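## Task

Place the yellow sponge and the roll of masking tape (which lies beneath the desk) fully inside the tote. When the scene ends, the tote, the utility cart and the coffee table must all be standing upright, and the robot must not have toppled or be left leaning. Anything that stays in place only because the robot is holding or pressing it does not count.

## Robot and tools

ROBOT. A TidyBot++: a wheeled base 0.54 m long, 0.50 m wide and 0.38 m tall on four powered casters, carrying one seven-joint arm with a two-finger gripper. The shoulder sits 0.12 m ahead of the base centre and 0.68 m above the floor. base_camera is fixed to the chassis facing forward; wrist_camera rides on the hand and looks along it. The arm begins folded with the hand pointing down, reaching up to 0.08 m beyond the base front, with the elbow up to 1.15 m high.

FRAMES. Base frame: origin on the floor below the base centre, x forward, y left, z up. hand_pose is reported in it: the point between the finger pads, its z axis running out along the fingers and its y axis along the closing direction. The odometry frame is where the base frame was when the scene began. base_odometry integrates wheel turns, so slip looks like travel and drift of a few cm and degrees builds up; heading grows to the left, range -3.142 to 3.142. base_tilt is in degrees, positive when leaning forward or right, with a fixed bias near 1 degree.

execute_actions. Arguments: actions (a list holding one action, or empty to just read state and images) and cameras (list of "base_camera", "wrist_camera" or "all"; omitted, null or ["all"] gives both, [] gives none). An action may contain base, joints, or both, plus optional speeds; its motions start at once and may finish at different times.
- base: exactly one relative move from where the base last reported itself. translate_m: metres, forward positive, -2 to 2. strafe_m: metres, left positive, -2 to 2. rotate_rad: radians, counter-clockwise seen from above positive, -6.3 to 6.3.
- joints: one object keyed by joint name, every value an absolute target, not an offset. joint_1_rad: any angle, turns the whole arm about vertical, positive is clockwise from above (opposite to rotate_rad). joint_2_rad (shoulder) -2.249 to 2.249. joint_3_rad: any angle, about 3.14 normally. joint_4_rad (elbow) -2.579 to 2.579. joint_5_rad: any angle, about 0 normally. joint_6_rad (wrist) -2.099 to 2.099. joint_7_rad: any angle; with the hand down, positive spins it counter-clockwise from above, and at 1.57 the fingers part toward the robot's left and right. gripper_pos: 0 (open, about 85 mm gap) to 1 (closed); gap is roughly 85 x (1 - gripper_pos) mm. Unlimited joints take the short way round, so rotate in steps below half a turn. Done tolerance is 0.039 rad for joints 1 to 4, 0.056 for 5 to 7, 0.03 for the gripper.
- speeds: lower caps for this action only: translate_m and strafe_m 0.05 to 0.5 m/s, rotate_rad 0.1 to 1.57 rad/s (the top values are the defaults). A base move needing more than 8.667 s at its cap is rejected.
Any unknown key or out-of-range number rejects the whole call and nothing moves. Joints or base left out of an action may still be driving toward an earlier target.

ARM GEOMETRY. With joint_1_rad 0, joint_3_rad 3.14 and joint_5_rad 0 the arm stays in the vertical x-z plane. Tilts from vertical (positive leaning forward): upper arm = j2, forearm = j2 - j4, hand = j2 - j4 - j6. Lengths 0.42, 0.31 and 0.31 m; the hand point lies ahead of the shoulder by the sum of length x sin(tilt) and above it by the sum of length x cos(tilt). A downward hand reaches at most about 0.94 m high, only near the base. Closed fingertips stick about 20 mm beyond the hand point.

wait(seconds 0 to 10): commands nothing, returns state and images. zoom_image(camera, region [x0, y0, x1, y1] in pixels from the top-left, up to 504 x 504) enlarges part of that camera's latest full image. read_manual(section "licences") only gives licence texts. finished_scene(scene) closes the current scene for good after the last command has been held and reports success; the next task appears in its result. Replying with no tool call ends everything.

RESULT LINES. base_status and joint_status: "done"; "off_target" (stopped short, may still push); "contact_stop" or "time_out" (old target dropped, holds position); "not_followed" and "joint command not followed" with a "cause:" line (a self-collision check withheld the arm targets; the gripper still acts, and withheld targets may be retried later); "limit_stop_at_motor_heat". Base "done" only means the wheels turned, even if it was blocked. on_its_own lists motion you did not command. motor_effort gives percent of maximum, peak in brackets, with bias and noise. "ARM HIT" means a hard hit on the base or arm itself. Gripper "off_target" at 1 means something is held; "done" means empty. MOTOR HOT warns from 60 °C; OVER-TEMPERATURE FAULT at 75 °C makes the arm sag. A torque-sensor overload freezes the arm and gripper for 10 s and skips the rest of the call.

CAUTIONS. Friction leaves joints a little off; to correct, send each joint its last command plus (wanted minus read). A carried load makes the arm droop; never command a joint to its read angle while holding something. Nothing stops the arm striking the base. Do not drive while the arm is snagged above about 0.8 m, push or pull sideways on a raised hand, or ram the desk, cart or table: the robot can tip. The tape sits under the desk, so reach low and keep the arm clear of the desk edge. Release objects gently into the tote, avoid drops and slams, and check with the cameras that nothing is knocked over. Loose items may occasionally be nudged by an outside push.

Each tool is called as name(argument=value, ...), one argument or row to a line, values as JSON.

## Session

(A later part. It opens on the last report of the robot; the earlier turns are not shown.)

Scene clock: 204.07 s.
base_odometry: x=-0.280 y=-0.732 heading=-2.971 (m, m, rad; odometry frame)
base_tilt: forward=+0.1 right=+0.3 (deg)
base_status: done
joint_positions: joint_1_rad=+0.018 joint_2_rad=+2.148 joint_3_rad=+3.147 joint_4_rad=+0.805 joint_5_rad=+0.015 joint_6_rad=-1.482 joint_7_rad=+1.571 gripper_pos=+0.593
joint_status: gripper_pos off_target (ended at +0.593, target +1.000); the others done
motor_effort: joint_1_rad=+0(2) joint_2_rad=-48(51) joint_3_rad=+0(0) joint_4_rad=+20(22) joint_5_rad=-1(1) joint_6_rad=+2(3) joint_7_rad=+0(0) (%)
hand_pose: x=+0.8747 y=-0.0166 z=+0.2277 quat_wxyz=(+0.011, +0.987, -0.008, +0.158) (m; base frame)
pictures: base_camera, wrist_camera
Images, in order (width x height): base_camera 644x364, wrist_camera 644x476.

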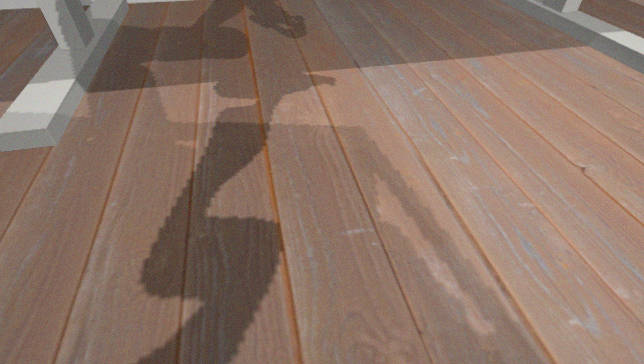

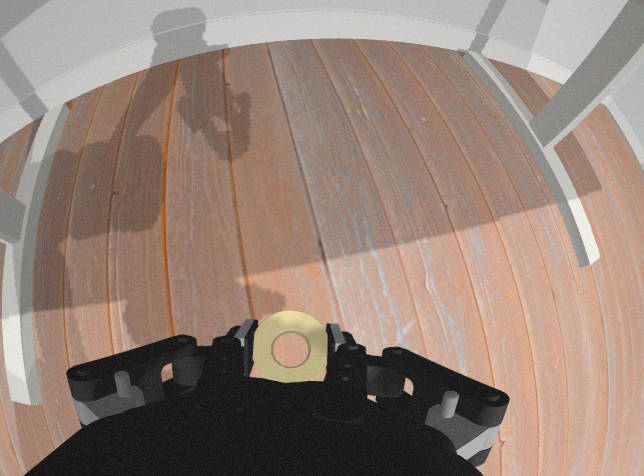

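execute_actions(
  actions=[
    {"base": {"rotate_rad": 2.28}, "joints": {"joint_1_rad": 0.0, "joint_2_rad": 2.15, "joint_3_rad": 3.14, "joint_4_rad": 0.83, "joint_5_rad": 0.0, "joint_6_rad": -1.82, "joint_7_rad": 0.54, "gripper_pos": 1.0}},
  ],
)

Scene clock: 209.70 s.
base_odometry: x=-0.280 y=-0.732 heading=-0.691 (m, m, rad; odometry frame)
base_tilt: forward=+0.1 right=+0.3 (deg)
base_status: done
joint_positions: joint_1_rad=-0.006 joint_2_rad=+2.140 joint_3_rad=+3.147 joint_4_rad=+0.807 joint_5_rad=+0.014 joint_6_rad=-1.796 joint_7_rad=+0.537 gripper_pos=+0.593
joint_status: gripper_pos off_target (ended at +0.593, target +1.000); the others done
motor_effort: joint_1_rad=+0(9) joint_2_rad=-47(49) joint_3_rad=+0(3) joint_4_rad=+17(20) joint_5_rad=+0(1) joint_6_rad=+0(2) joint_7_rad=+0(1) (%)
hand_pose: x=+0.7827 y=+0.0008 z=+0.2177 quat_wxyz=(+0.005, +0.871, -0.492, +0.010) (m; base frame)
pictures: base_camera, wrist_camera
Images, in order (width x height): base_camera 644x364, wrist_camera 644x476.

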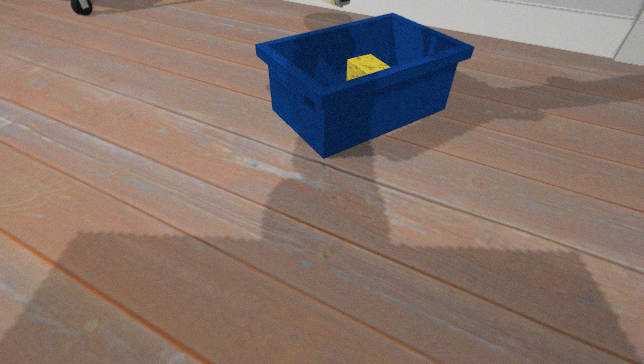

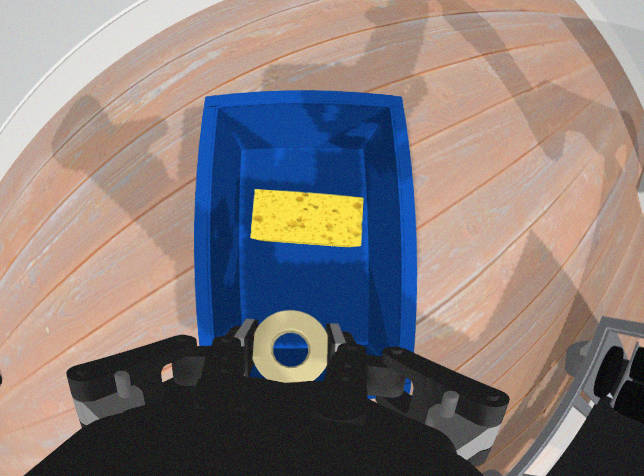

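execute_actions(
  actions=[
    {"joints": {"joint_1_rad": -0.03, "joint_2_rad": 2.15, "joint_3_rad": 3.14, "joint_4_rad": 0.25, "joint_5_rad": 0.0, "joint_6_rad": -1.248, "joint_7_rad": 0.54, "gripper_pos": 1.0}},
  ],
)

Scene clock: 221.13 s.
base_odometry: x=-0.280 y=-0.732 heading=-0.691 (m, m, rad; odometry frame)
base_tilt: forward=+0.1 right=+0.3 (deg)
base_status: not commanded
joint_positions: joint_1_rad=-0.011 joint_2_rad=+2.152 joint_3_rad=+3.147 joint_4_rad=+0.272 joint_5_rad=+0.014 joint_6_rad=-1.270 joint_7_rad=+0.537 gripper_pos=+0.593
joint_status: gripper_pos off_target (ended at +0.593, target +1.000); the others done
motor_effort: joint_1_rad=+0(0) joint_2_rad=-46(47) joint_3_rad=-1(1) joint_4_rad=+17(19) joint_5_rad=+0(0) joint_6_rad=+0(0) joint_7_rad=+0(1) (%)
hand_pose: x=+0.7676 y=+0.0033 z=+0.0440 quat_wxyz=(+0.010, +0.874, -0.486, +0.001) (m; base frame)
pictures: base_camera, wrist_camera
Images, in order (width x height): base_camera 644x364, wrist_camera 644x476.

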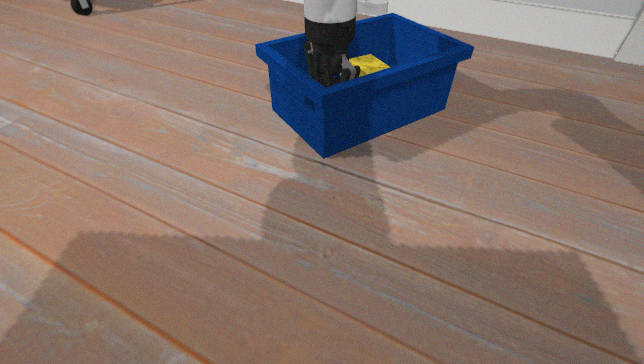

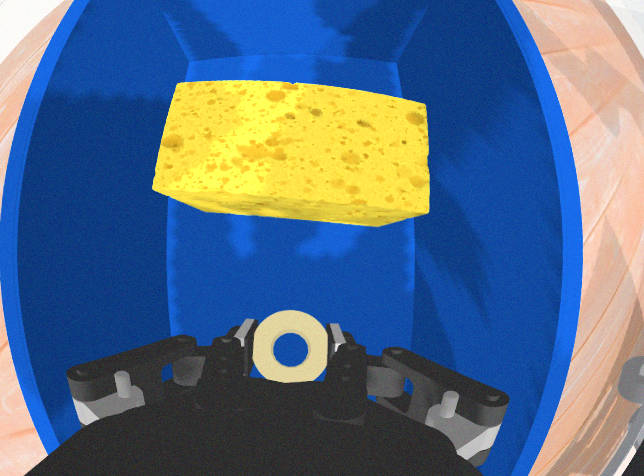

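execute_actions(
  actions=[
    {"joints": {"gripper_pos": 0.4}},
  ],
  cameras=["wrist_camera"],
)

execute_actions(
  actions=[
    {"joints": {"joint_1_rad": -0.03, "joint_2_rad": 2.15, "joint_3_rad": 3.14, "joint_4_rad": 0.83, "joint_5_rad": 0.0, "joint_6_rad": -1.82, "joint_7_rad": 0.54}},
  ],
)

Scene clock: 223.90 s.
base_odometry: x=-0.280 y=-0.732 heading=-0.691 (m, m, rad; odometry frame)
base_tilt: forward=+0.1 right=+0.3 (deg)
base_status: not commanded
joint_positions: joint_1_rad=-0.011 joint_2_rad=+2.152 joint_3_rad=+3.147 joint_4_rad=+0.272 joint_5_rad=+0.014 joint_6_rad=-1.270 joint_7_rad=+0.537 gripper_pos=+0.400
joint_status: all done
motor_effort: joint_1_rad=+0(0) joint_2_rad=-46(46) joint_3_rad=+0(0) joint_4_rad=+18(18) joint_5_rad=+0(0) joint_6_rad=+0(1) joint_7_rad=+0(0) (%)
hand_pose: x=+0.7676 y=+0.0033 z=+0.0440 quat_wxyz=(+0.010, +0.874, -0.486, +0.001) (m; base frame)
pictures: wrist_camera
Images, in order (width x height): wrist_camera 644x476.

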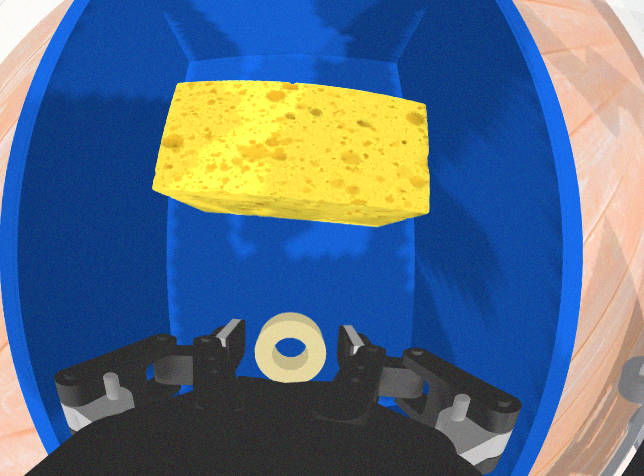

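Scene clock: 225.70 s.
base_odometry: x=-0.280 y=-0.732 heading=-0.691 (m, m, rad; odometry frame)
base_tilt: forward=+0.1 right=+0.3 (deg)
base_status: not commanded
joint_positions: joint_1_rad=-0.011 joint_2_rad=+2.148 joint_3_rad=+3.147 joint_4_rad=+0.807 joint_5_rad=+0.014 joint_6_rad=-1.799 joint_7_rad=+0.537 gripper_pos=+0.400
joint_status: all done
motor_effort: joint_1_rad=+0(0) joint_2_rad=-46(48) joint_3_rad=-1(0) joint_4_rad=+18(20) joint_5_rad=+0(0) joint_6_rad=+0(0) joint_7_rad=+0(1) (%)
hand_pose: x=+0.7785 y=+0.0040 z=+0.2128 quat_wxyz=(+0.007, +0.872, -0.490, +0.006) (m; base frame)
pictures: base_camera, wrist_camera
Images, in order (width x height): base_camera 644x364, wrist_camera 644x476.

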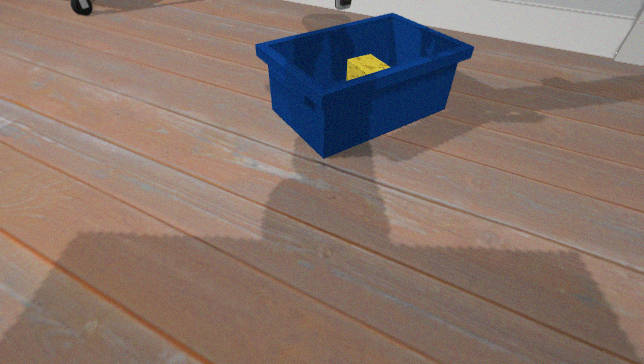

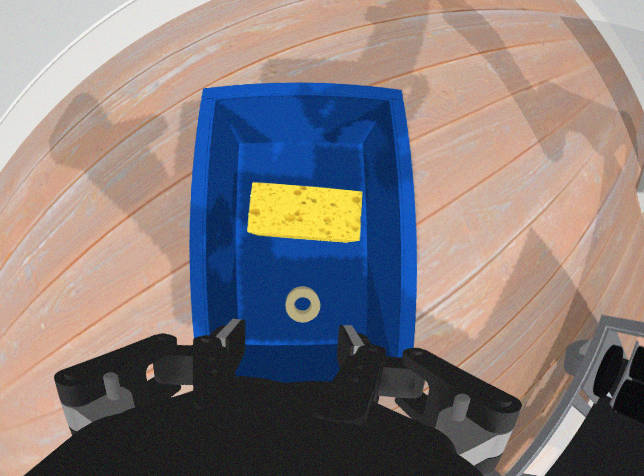

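Both items are in the tote.

finished_scene(
  scene=1,
)

The scene is finished: the task was done.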